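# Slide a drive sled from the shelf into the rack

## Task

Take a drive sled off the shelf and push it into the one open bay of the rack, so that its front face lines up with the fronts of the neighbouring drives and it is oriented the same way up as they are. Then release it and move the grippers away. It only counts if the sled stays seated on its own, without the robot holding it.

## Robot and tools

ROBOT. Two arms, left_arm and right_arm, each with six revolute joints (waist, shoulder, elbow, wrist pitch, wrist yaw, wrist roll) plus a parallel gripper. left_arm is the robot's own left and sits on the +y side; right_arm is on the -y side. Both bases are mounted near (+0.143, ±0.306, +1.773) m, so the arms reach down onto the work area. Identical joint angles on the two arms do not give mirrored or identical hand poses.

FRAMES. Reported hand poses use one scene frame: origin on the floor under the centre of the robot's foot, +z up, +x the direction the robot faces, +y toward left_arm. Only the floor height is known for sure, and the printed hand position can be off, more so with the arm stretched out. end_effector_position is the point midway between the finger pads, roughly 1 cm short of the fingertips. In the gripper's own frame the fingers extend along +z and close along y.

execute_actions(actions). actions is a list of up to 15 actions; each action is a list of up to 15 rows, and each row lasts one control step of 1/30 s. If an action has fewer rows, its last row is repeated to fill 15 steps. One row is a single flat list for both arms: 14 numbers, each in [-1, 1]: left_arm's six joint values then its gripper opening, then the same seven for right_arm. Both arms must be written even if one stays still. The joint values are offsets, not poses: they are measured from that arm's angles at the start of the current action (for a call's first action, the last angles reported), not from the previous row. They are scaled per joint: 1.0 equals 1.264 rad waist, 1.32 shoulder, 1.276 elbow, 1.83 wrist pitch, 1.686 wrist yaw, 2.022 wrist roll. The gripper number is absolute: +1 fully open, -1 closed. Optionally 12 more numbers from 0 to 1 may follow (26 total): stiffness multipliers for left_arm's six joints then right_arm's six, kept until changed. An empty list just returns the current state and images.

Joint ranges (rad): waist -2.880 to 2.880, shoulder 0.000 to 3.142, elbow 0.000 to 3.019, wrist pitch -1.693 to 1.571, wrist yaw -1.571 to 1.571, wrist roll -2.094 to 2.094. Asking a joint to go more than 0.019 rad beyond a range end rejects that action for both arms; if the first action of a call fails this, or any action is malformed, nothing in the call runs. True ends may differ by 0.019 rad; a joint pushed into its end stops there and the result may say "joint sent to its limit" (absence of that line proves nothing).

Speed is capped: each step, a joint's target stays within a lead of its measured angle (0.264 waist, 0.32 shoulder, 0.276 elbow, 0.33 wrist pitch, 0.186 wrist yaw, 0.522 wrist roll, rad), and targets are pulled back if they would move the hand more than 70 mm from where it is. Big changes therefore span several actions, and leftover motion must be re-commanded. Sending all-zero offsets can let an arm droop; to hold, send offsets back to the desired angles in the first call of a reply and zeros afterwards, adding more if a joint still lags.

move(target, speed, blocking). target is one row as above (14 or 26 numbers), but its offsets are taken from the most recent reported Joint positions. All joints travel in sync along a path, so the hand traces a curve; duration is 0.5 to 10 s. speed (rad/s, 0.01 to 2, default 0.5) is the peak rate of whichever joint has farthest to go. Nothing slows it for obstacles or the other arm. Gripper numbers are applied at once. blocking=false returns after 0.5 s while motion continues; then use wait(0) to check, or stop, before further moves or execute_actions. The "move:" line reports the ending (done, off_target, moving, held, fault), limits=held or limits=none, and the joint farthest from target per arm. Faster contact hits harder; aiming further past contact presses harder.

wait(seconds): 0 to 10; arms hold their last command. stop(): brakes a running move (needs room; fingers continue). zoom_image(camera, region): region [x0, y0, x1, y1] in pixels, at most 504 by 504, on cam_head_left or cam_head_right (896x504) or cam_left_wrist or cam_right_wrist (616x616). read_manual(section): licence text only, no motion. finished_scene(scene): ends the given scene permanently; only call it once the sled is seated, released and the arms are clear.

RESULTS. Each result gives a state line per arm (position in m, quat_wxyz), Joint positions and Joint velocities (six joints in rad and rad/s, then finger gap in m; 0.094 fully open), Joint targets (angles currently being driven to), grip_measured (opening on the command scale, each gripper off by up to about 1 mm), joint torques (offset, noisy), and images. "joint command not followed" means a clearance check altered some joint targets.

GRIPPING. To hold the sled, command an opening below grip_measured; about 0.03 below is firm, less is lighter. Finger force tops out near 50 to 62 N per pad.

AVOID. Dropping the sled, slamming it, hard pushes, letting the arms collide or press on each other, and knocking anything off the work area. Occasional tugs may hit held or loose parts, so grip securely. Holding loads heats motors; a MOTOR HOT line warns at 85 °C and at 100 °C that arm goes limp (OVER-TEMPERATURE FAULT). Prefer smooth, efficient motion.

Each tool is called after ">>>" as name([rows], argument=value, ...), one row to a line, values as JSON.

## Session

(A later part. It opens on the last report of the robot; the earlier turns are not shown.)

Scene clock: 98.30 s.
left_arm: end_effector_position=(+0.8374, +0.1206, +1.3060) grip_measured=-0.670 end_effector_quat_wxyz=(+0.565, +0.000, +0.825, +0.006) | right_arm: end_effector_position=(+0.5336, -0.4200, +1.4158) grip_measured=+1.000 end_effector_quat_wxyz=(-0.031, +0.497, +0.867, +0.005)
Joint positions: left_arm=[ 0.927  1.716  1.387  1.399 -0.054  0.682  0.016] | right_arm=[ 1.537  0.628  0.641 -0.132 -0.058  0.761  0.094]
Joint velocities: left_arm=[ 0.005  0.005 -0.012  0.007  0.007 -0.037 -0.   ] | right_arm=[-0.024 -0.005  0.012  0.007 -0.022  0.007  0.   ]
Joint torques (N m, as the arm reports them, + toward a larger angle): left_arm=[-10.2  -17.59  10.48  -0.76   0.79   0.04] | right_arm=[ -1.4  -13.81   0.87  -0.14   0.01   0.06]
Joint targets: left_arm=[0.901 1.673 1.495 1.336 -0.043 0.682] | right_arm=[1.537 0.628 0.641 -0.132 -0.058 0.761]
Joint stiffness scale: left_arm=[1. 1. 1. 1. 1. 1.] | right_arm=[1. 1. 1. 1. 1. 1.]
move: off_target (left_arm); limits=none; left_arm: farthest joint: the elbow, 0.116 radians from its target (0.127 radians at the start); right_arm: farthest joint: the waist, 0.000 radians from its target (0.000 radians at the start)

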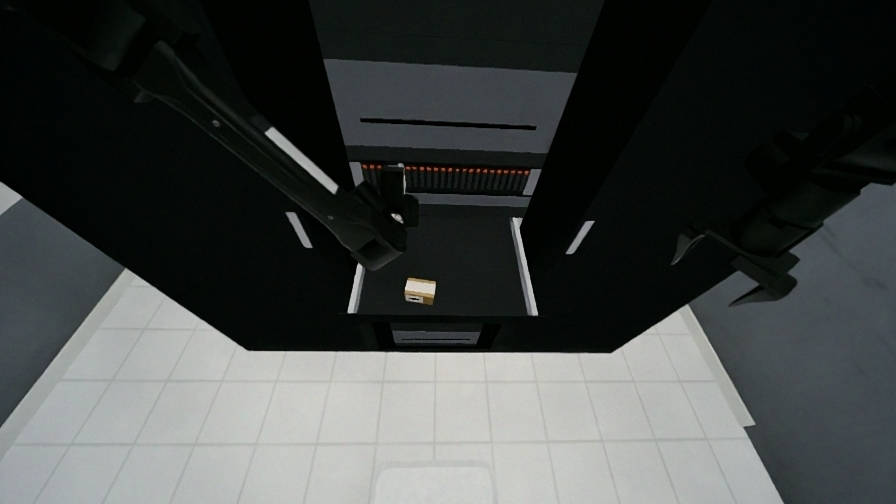

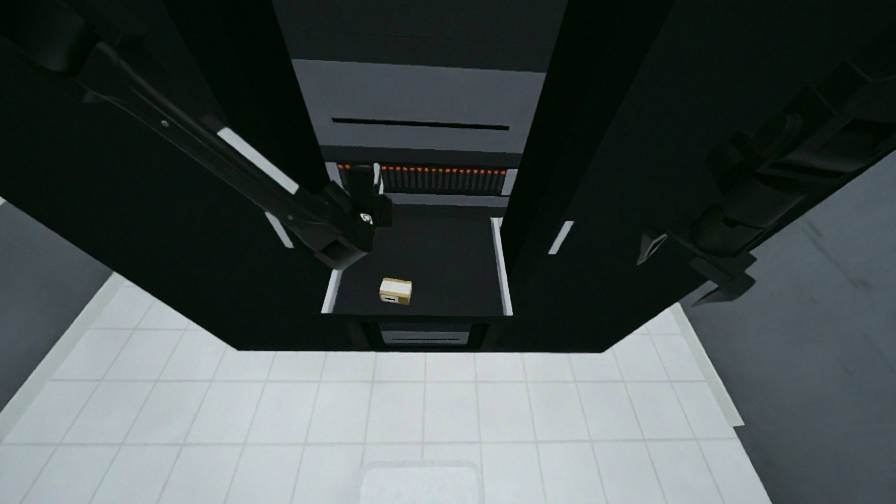

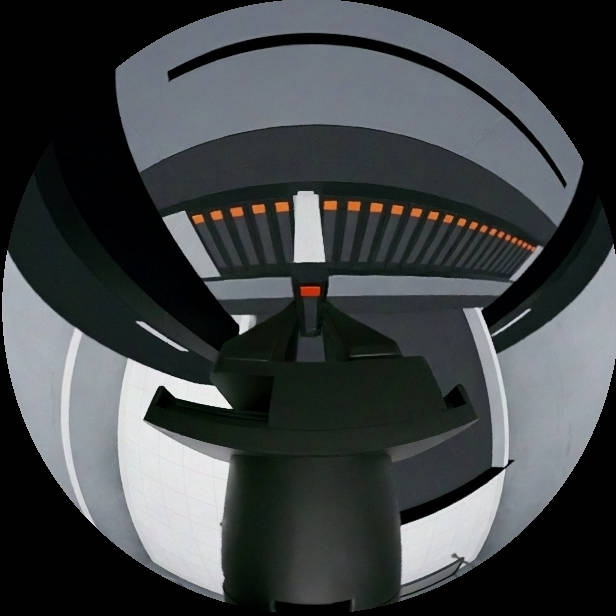

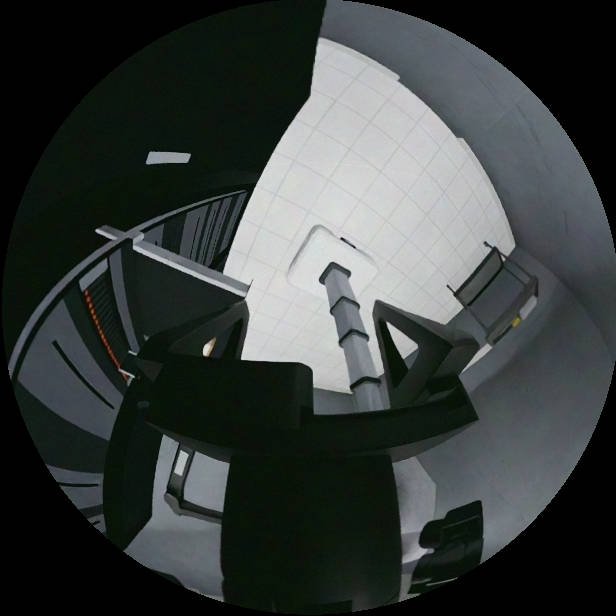

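>>> move(target=[-0.025,-0.05,-0.035,0,0.005,0,-0.75,0,0,0,0,0,0,1], speed=0.06)

>>> move(target=[-0.022,-0.03,0.05,-0.025,0,0,-0.75,0,0,0,0,0,0,1], speed=0.05)

Scene clock: 103.00 s.
left_arm: end_effector_position=(+0.8306, +0.1225, +1.3103) grip_measured=-0.670 end_effector_quat_wxyz=(+0.558, +0.004, +0.830, +0.001) | right_arm: end_effector_position=(+0.5336, -0.4200, +1.4158) grip_measured=+1.000 end_effector_quat_wxyz=(-0.031, +0.497, +0.867, +0.005)
Joint positions: left_arm=[ 0.927  1.693  1.348  1.395 -0.056  0.682  0.016] | right_arm=[ 1.537  0.628  0.641 -0.132 -0.058  0.761  0.094]
Joint velocities: left_arm=[ 0.005 -0.005 -0.002 -0.012 -0.007 -0.037 -0.   ] | right_arm=[ 0.005 -0.005 -0.002 -0.007  0.051 -0.051  0.   ]
Joint torques (N m, as the arm reports them, + toward a larger angle): left_arm=[-10.43 -17.76  -1.14   1.96   0.81   0.04] | right_arm=[ -1.23 -13.95   0.84  -0.17   0.01   0.06]
Joint targets: left_arm=[0.896 1.650 1.343 1.399 -0.045 0.682] | right_arm=[1.537 0.628 0.641 -0.132 -0.058 0.761]
Joint stiffness scale: left_arm=[1. 1. 1. 1. 1. 1.] | right_arm=[1. 1. 1. 1. 1. 1.]
move: off_target (left_arm); limits=none; left_arm: farthest joint: the shoulder, 0.043 radians from its target (0.066 radians at the start); right_arm: farthest joint: the waist, 0.000 radians from its target (0.000 radians at the start)

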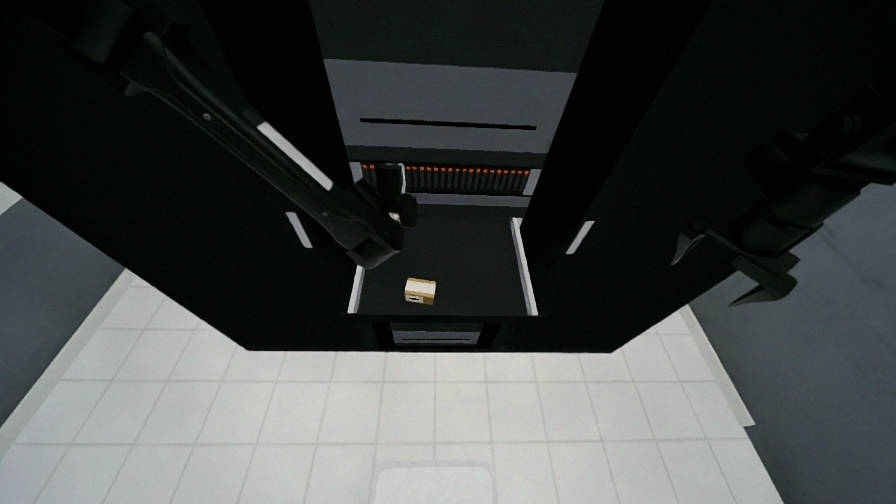

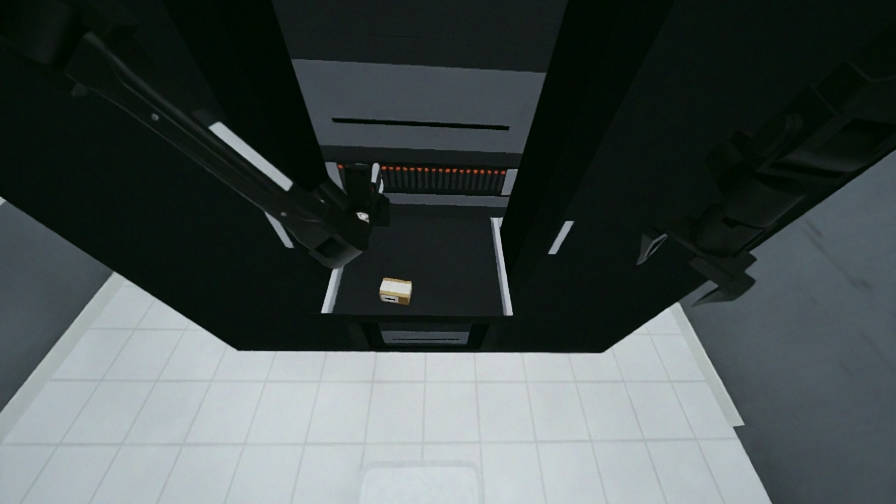

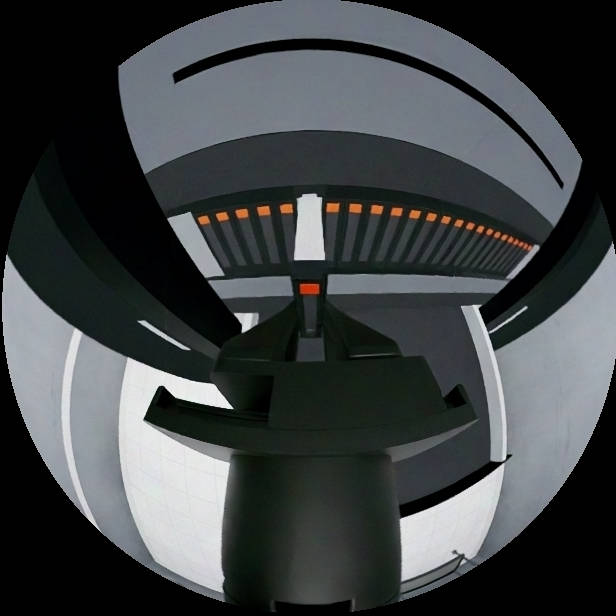

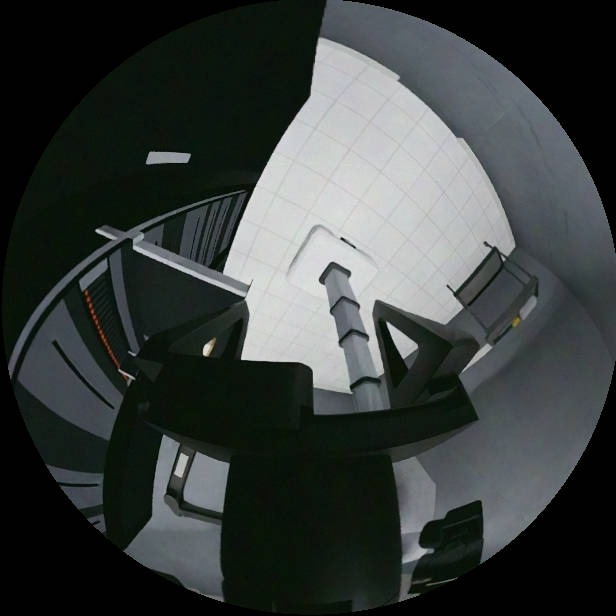

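Scene clock: 104.60 s.
left_arm: end_effector_position=(+0.8478, +0.1229, +1.3091) grip_measured=-0.670 end_effector_quat_wxyz=(+0.560, +0.002, +0.829, +0.001) | right_arm: end_effector_position=(+0.5336, -0.4200, +1.4158) grip_measured=+1.000 end_effector_quat_wxyz=(-0.031, +0.497, +0.867, +0.005)
Joint positions: left_arm=[ 0.923  1.693  1.392  1.355 -0.057  0.682  0.016] | right_arm=[ 1.537  0.628  0.641 -0.132 -0.058  0.761  0.094]
Joint velocities: left_arm=[-0.015 -0.015  0.017  0.002 -0.037  0.037 -0.001] | right_arm=[ 0.005 -0.015 -0.002  0.002 -0.081 -0.051  0.   ]
Joint torques (N m, as the arm reports them, + toward a larger angle): left_arm=[-10.02 -17.58   1.74   1.55   0.47   0.04] | right_arm=[ -1.29 -14.05   0.84  -0.12  -0.01   0.08]
Joint targets: left_arm=[0.899 1.654 1.412 1.349 -0.056 0.682] | right_arm=[1.537 0.628 0.641 -0.132 -0.058 0.761]
Joint stiffness scale: left_arm=[1. 1. 1. 1. 1. 1.] | right_arm=[1. 1. 1. 1. 1. 1.]
move: off_target (left_arm); limits=none; left_arm: farthest joint: the shoulder, 0.040 radians from its target (0.040 radians at the start); right_arm: farthest joint: the waist, 0.000 radians from its target (0.000 radians at the start)

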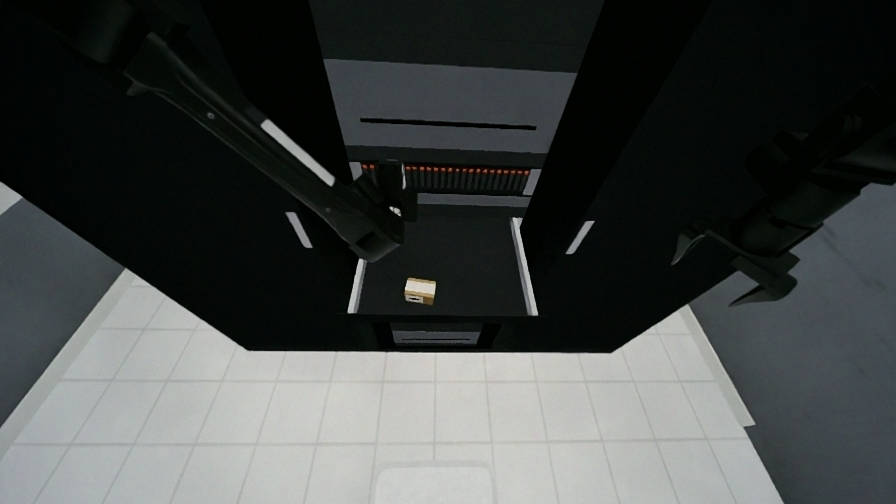

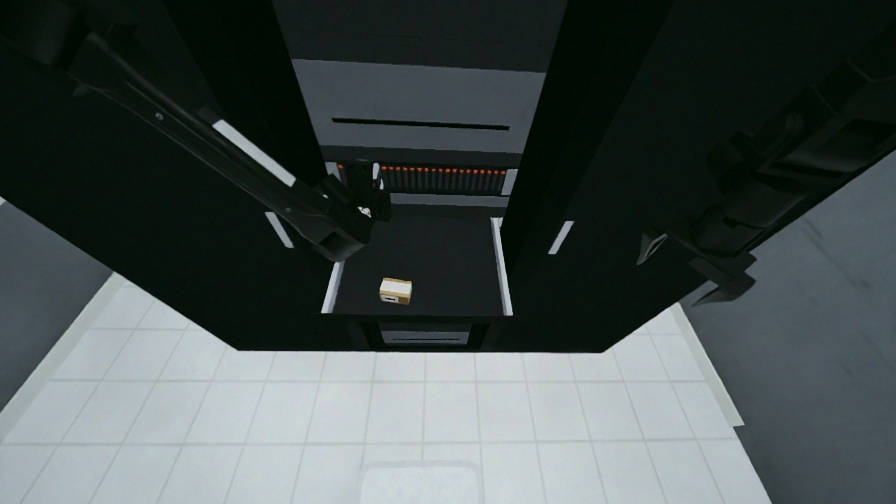

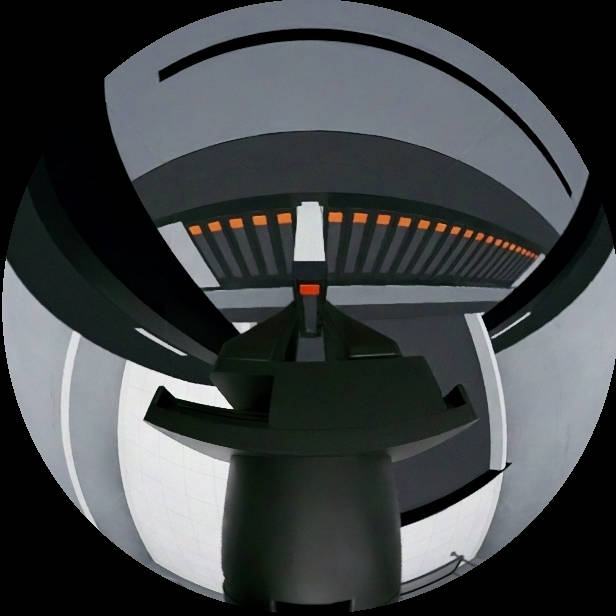

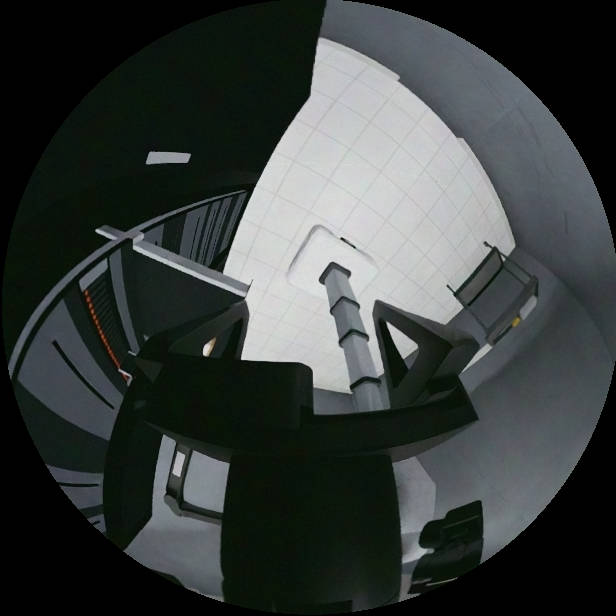

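>>> move(target=[-0.036,-0.05,0.09,-0.062,0,0,-0.75,0,0,0,0,0,0,1], speed=0.06)

>>> move(target=[0,0,-0.05,0.04,0,0,-0.4,0,0,0,0,0,0,1], speed=0.08)

>>> move(target=[0,0,0,0,0,0,-1,0,0,0,0,0,0,1])

Scene clock: 109.03 s.
left_arm: end_effector_position=(+0.8502, +0.1201, +1.3082) grip_measured=-0.670 end_effector_quat_wxyz=(+0.551, -0.001, +0.835, -0.000) | right_arm: end_effector_position=(+0.5336, -0.4200, +1.4158) grip_measured=+1.000 end_effector_quat_wxyz=(-0.031, +0.497, +0.867, +0.005)
Joint positions: left_arm=[ 0.915  1.689  1.396  1.33  -0.075  0.683  0.016] | right_arm=[ 1.537  0.628  0.641 -0.132 -0.058  0.761  0.094]
Joint velocities: left_arm=[ 0.005 -0.005 -0.002 -0.007 -0.037 -0.066 -0.   ] | right_arm=[-0.005 -0.015 -0.012  0.022 -0.007  0.022  0.   ]
Joint torques (N m, as the arm reports them, + toward a larger angle): left_arm=[-10.62 -18.64   9.32  -1.24   1.     0.03] | right_arm=[ -1.16 -13.64   0.88  -0.12   0.     0.07]
Joint targets: left_arm=[0.883 1.637 1.490 1.255 -0.060 0.682] | right_arm=[1.537 0.628 0.641 -0.132 -0.058 0.761]
Joint stiffness scale: left_arm=[1. 1. 1. 1. 1. 1.] | right_arm=[1. 1. 1. 1. 1. 1.]
move: off_target (left_arm); limits=none; left_arm: farthest joint: the elbow, 0.110 radians from its target (0.115 radians at the start); right_arm: farthest joint: the waist, 0.000 radians from its target (0.000 radians at the start)

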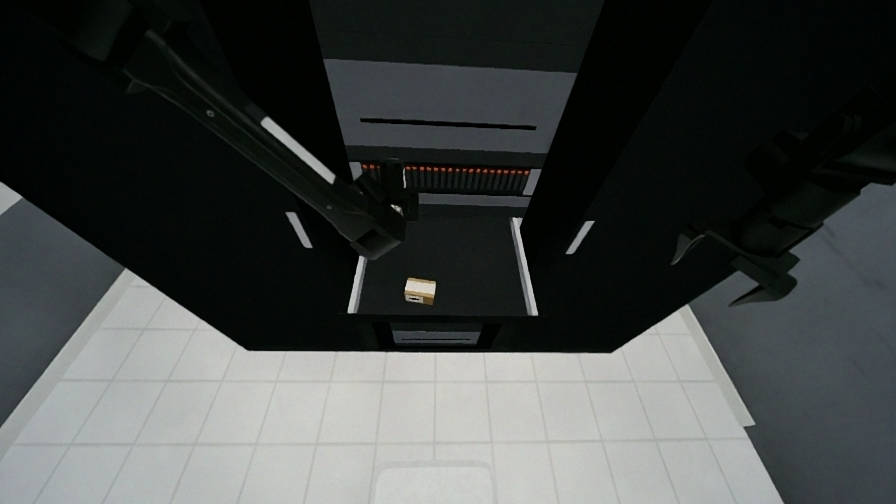

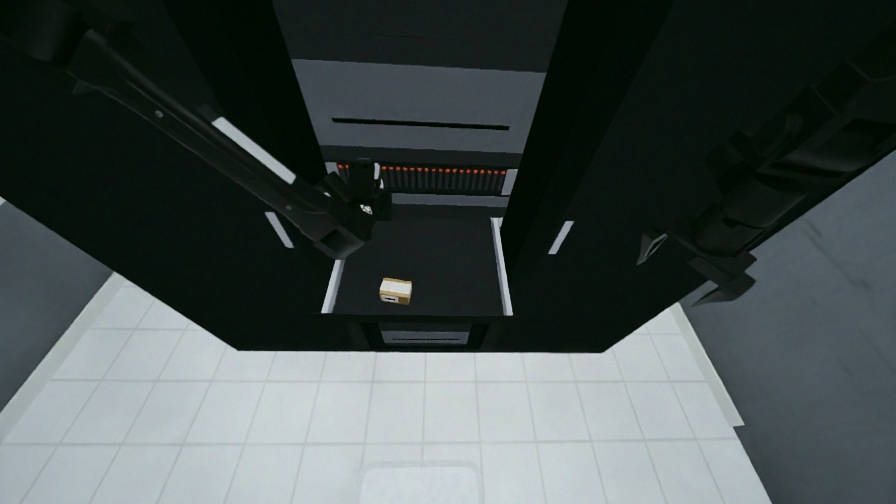

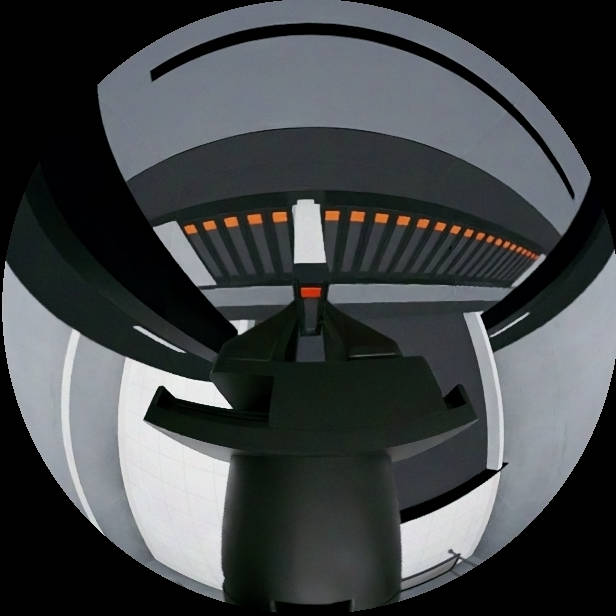

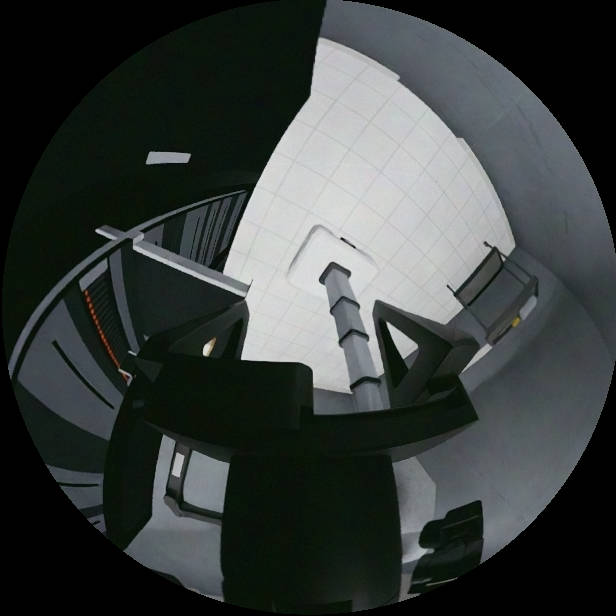

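Scene clock: 110.23 s.
left_arm: end_effector_position=(+0.8285, +0.1180, +1.3116) grip_measured=-0.402 end_effector_quat_wxyz=(+0.549, -0.000, +0.836, -0.001) | right_arm: end_effector_position=(+0.5336, -0.4200, +1.4158) grip_measured=+1.000 end_effector_quat_wxyz=(-0.031, +0.497, +0.867, +0.005)
Joint positions: left_arm=[ 0.915  1.689  1.339  1.383 -0.077  0.683  0.028] | right_arm=[ 1.537  0.628  0.641 -0.132 -0.058  0.761  0.094]
Joint velocities: left_arm=[-0.005 -0.005  0.002 -0.017  0.007 -0.007 -0.   ] | right_arm=[-0.015 -0.015 -0.012 -0.007  0.007  0.022  0.   ]
Joint torques (N m, as the arm reports them, + toward a larger angle): left_arm=[ -8.34 -13.94  -1.34   2.5    0.45   0.04] | right_arm=[ -1.25 -14.01   0.84  -0.12   0.     0.07]
Joint targets: left_arm=[0.915 1.689 1.332 1.403 -0.075 0.683] | right_arm=[1.537 0.628 0.641 -0.132 -0.058 0.761]
Joint stiffness scale: left_arm=[1. 1. 1. 1. 1. 1.] | right_arm=[1. 1. 1. 1. 1. 1.]
move: done; limits=none; left_arm: farthest joint: the wrist pitch, 0.020 radians from its target (0.073 radians at the start); right_arm: farthest joint: the waist, 0.000 radians from its target (0.000 radians at the start)

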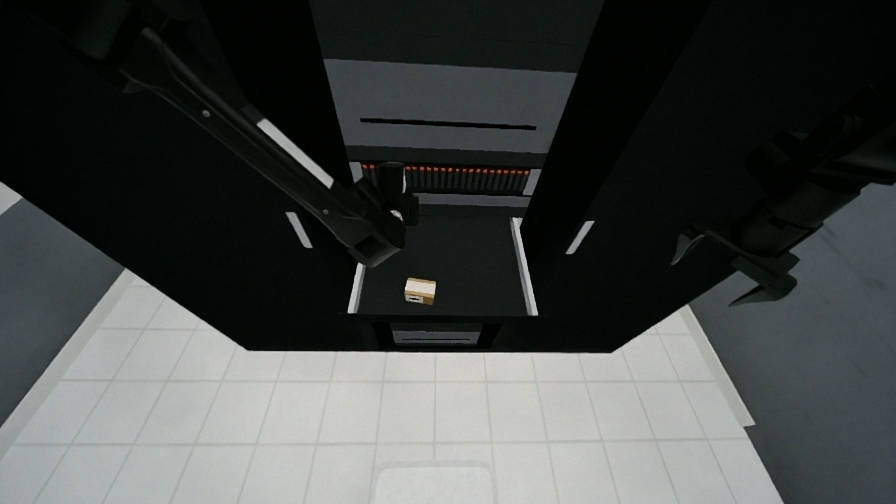

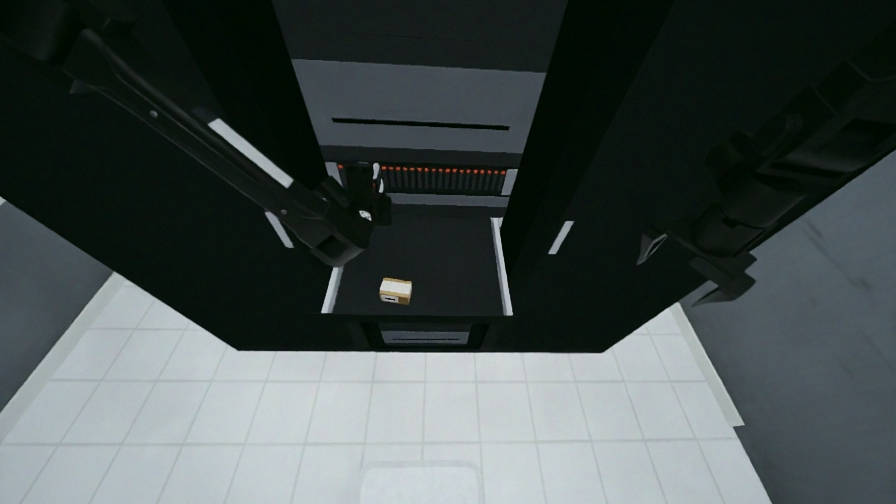

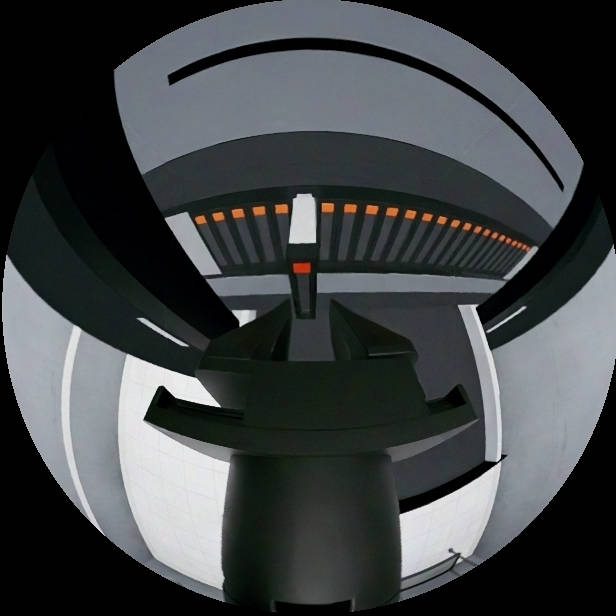

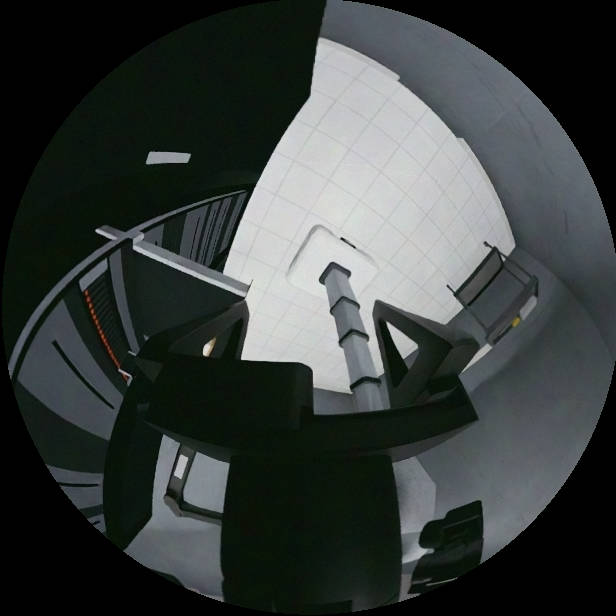

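Scene clock: 110.73 s.
left_arm: end_effector_position=(+0.8285, +0.1180, +1.3116) grip_measured=-0.995 end_effector_quat_wxyz=(+0.549, -0.000, +0.836, -0.001) | right_arm: end_effector_position=(+0.5336, -0.4200, +1.4158) grip_measured=+1.000 end_effector_quat_wxyz=(-0.031, +0.497, +0.867, +0.005)
Joint positions: left_arm=[ 0.915  1.689  1.339  1.383 -0.077  0.683  0.   ] | right_arm=[ 1.537  0.628  0.641 -0.132 -0.058  0.761  0.094]
Joint velocities: left_arm=[ 0.005 -0.005 -0.012  0.002  0.007 -0.007 -0.001] | right_arm=[-0.015 -0.015 -0.007  0.007 -0.066  0.007  0.   ]
Joint torques (N m, as the arm reports them, + toward a larger angle): left_arm=[ -8.3  -13.61  -0.61   1.76   0.4    0.04] | right_arm=[ -1.46 -13.94   0.87  -0.18   0.01   0.08]
Joint targets: left_arm=[0.915 1.689 1.339 1.383 -0.077 0.683] | right_arm=[1.537 0.628 0.641 -0.132 -0.058 0.761]
Joint stiffness scale: left_arm=[1. 1. 1. 1. 1. 1.] | right_arm=[1. 1. 1. 1. 1. 1.]
move: done; limits=none; left_arm: farthest joint: the waist, 0.000 radians from its target (0.000 radians at the start); right_arm: farthest joint: the waist, 0.000 radians from its target (0.000 radians at the start)

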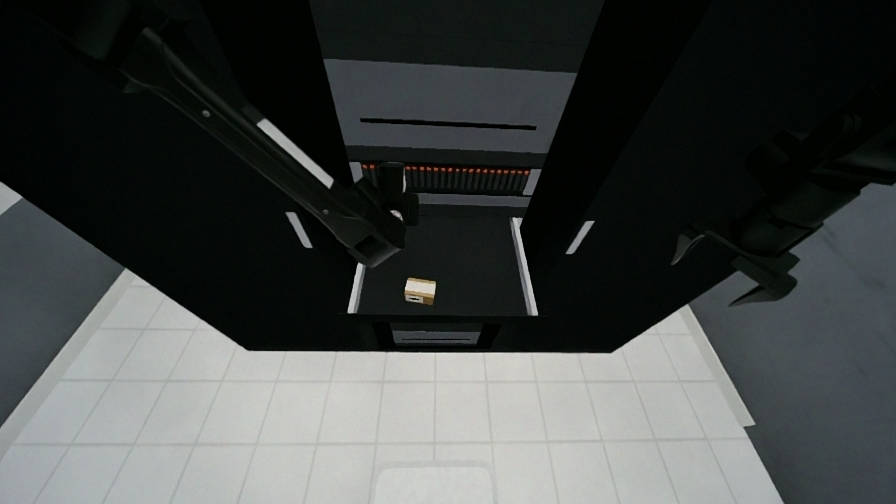

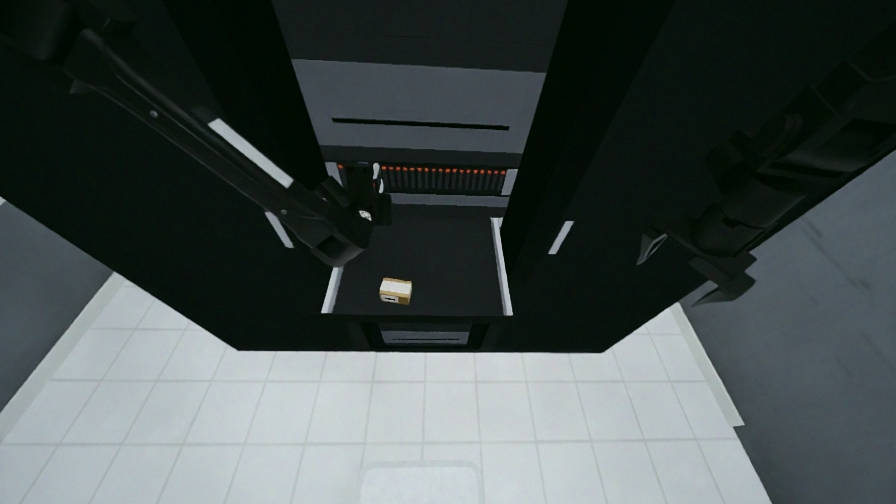

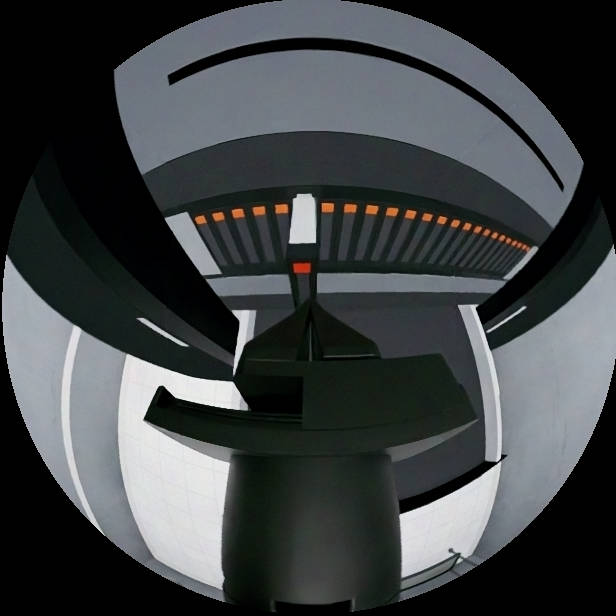

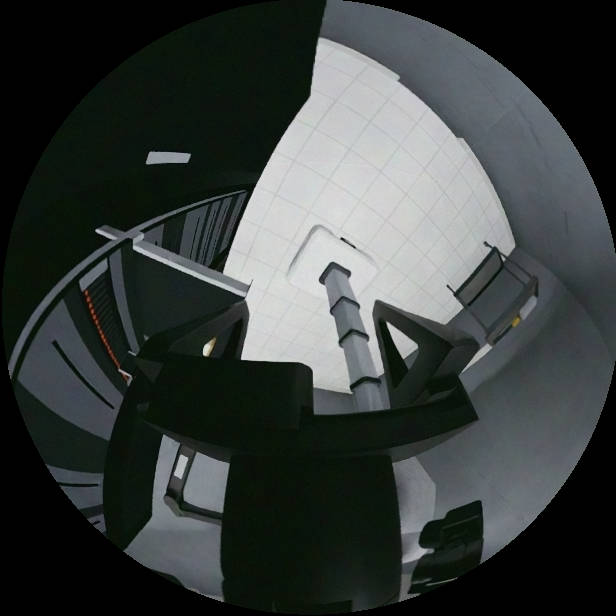

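>>> move(target=[-0.02,-0.03,0.065,0.01,0,0,-1,0,0,0,0,0,0,1], speed=0.06)

>>> move(target=[-0.035,-0.03,0.075,-0.01,0,0,-1,0,0,0,0,0,0,1], speed=0.06)

Scene clock: 114.27 s.
left_arm: end_effector_position=(+0.8459, +0.1227, +1.3169) grip_measured=-0.995 end_effector_quat_wxyz=(+0.561, -0.009, +0.827, +0.007) | right_arm: end_effector_position=(+0.5336, -0.4200, +1.4158) grip_measured=+1.000 end_effector_quat_wxyz=(-0.031, +0.497, +0.867, +0.005)
Joint positions: left_arm=[ 0.91   1.689  1.377  1.383 -0.077  0.683  0.   ] | right_arm=[ 1.537  0.628  0.641 -0.132 -0.058  0.761  0.094]
Joint velocities: left_arm=[-0.005  0.005 -0.027 -0.002 -0.022 -0.022  0.   ] | right_arm=[-0.015 -0.005 -0.007 -0.017  0.007 -0.037  0.   ]
Joint torques (N m, as the arm reports them, + toward a larger angle): left_arm=[ -9.56 -17.4    4.34   2.36   0.38   0.04] | right_arm=[ -1.25 -14.04   0.85  -0.12  -0.01   0.07]
Joint targets: left_arm=[0.889 1.649 1.422 1.401 -0.077 0.683] | right_arm=[1.537 0.628 0.641 -0.132 -0.058 0.761]
Joint stiffness scale: left_arm=[1. 1. 1. 1. 1. 1.] | right_arm=[1. 1. 1. 1. 1. 1.]
move: off_target (left_arm); limits=none; left_arm: farthest joint: the elbow, 0.045 radians from its target (0.083 radians at the start); right_arm: farthest joint: the waist, 0.000 radians from its target (0.000 radians at the start)

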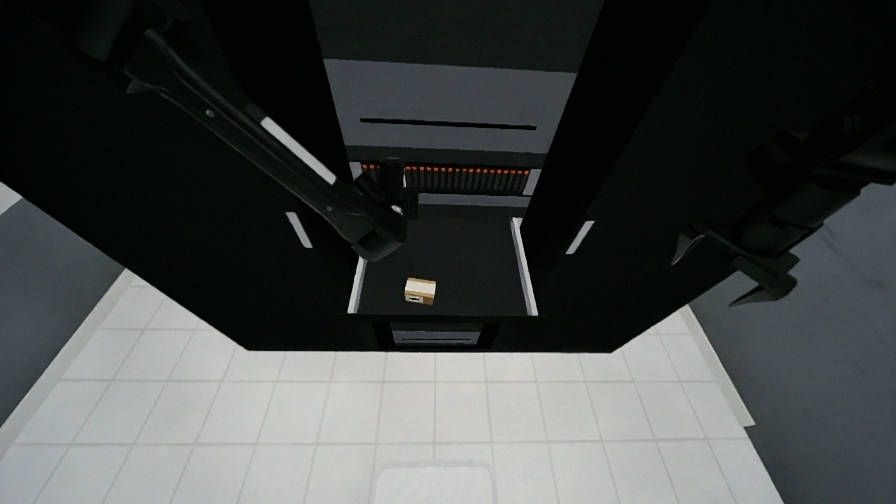

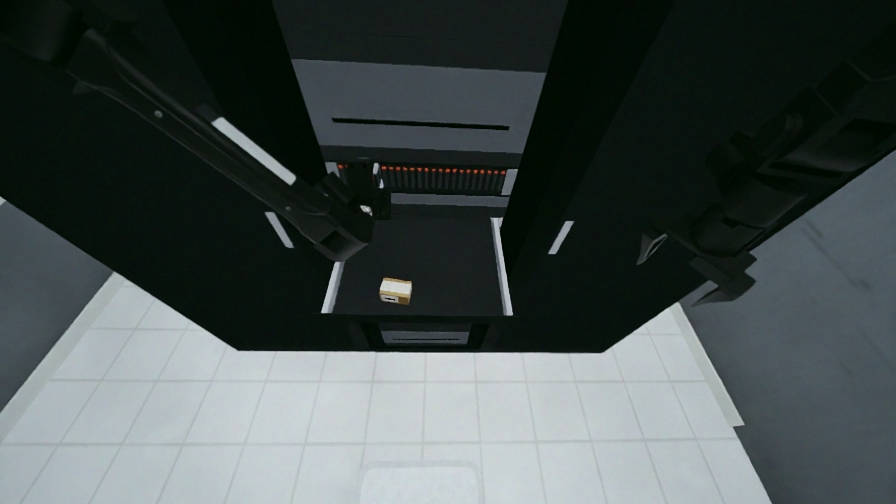

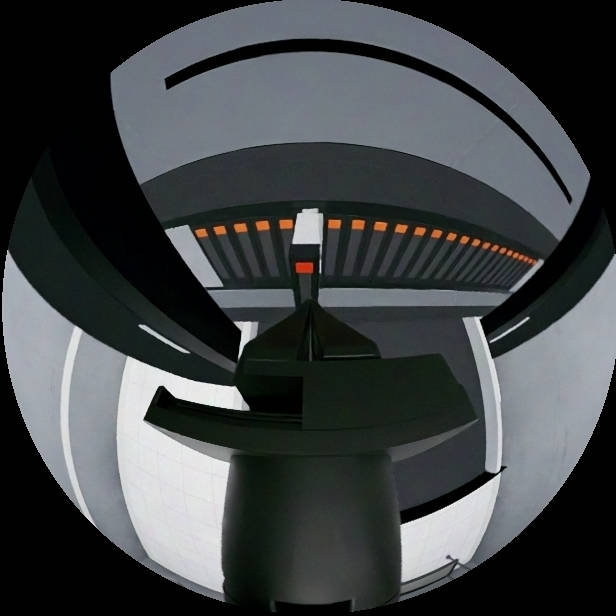

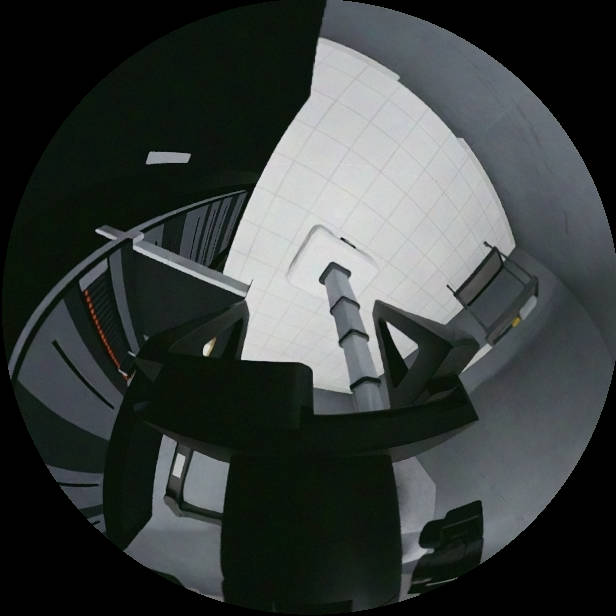

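Scene clock: 116.27 s.
left_arm: end_effector_position=(+0.8868, +0.1282, +1.3353) grip_measured=-0.995 end_effector_quat_wxyz=(+0.587, -0.032, +0.808, +0.016) | right_arm: end_effector_position=(+0.5336, -0.4200, +1.4158) grip_measured=+1.000 end_effector_quat_wxyz=(-0.031, +0.497, +0.867, +0.005)
Joint positions: left_arm=[ 0.886  1.686  1.464  1.37  -0.079  0.683  0.   ] | right_arm=[ 1.537  0.628  0.641 -0.132 -0.058  0.761  0.094]
Joint velocities: left_arm=[-0.005  0.005 -0.012  0.002  0.022 -0.007 -0.   ] | right_arm=[-0.005  0.005 -0.007  0.017  0.051  0.037  0.   ]
Joint torques (N m, as the arm reports them, + toward a larger angle): left_arm=[-10.18 -16.94   1.3    1.57   0.49   0.04] | right_arm=[ -1.12 -14.15   0.86  -0.09   0.     0.08]
Joint targets: left_arm=[0.866 1.649 1.473 1.364 -0.077 0.683] | right_arm=[1.537 0.628 0.641 -0.132 -0.058 0.761]
Joint stiffness scale: left_arm=[1. 1. 1. 1. 1. 1.] | right_arm=[1. 1. 1. 1. 1. 1.]
move: off_target (left_arm); limits=none; left_arm: farthest joint: the shoulder, 0.036 radians from its target (0.039 radians at the start); right_arm: farthest joint: the waist, 0.000 radians from its target (0.000 radians at the start)

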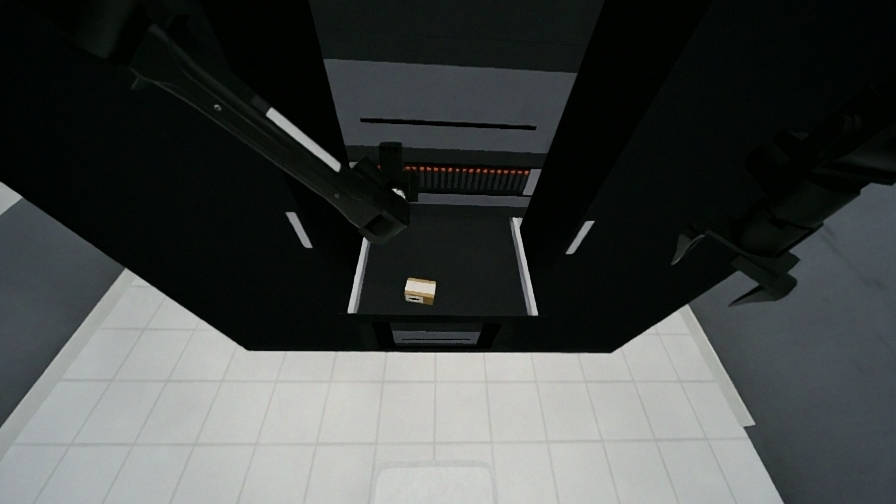

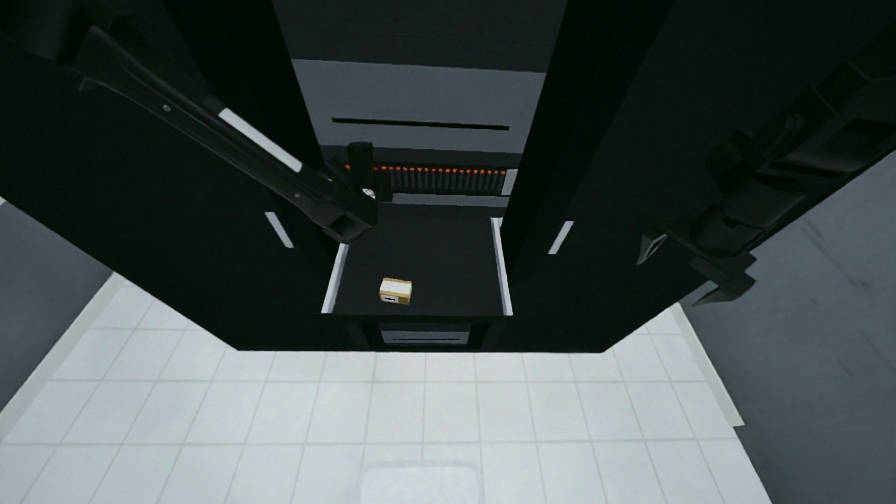

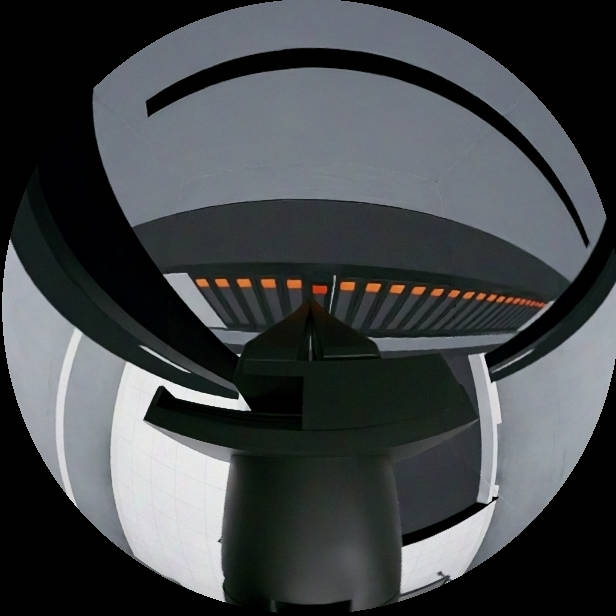

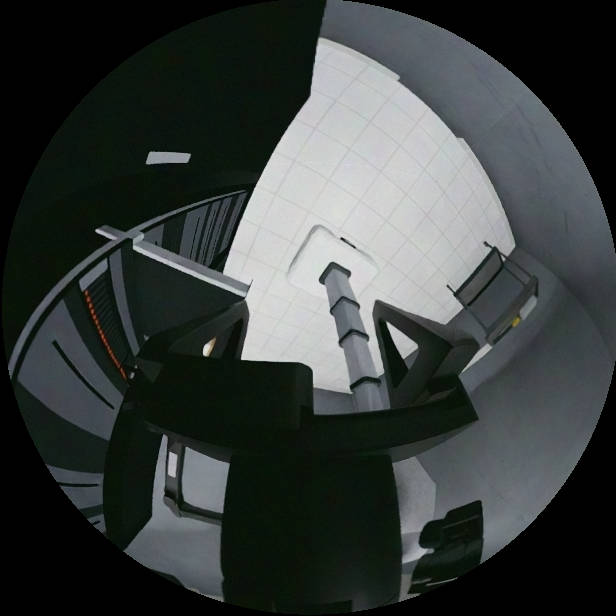

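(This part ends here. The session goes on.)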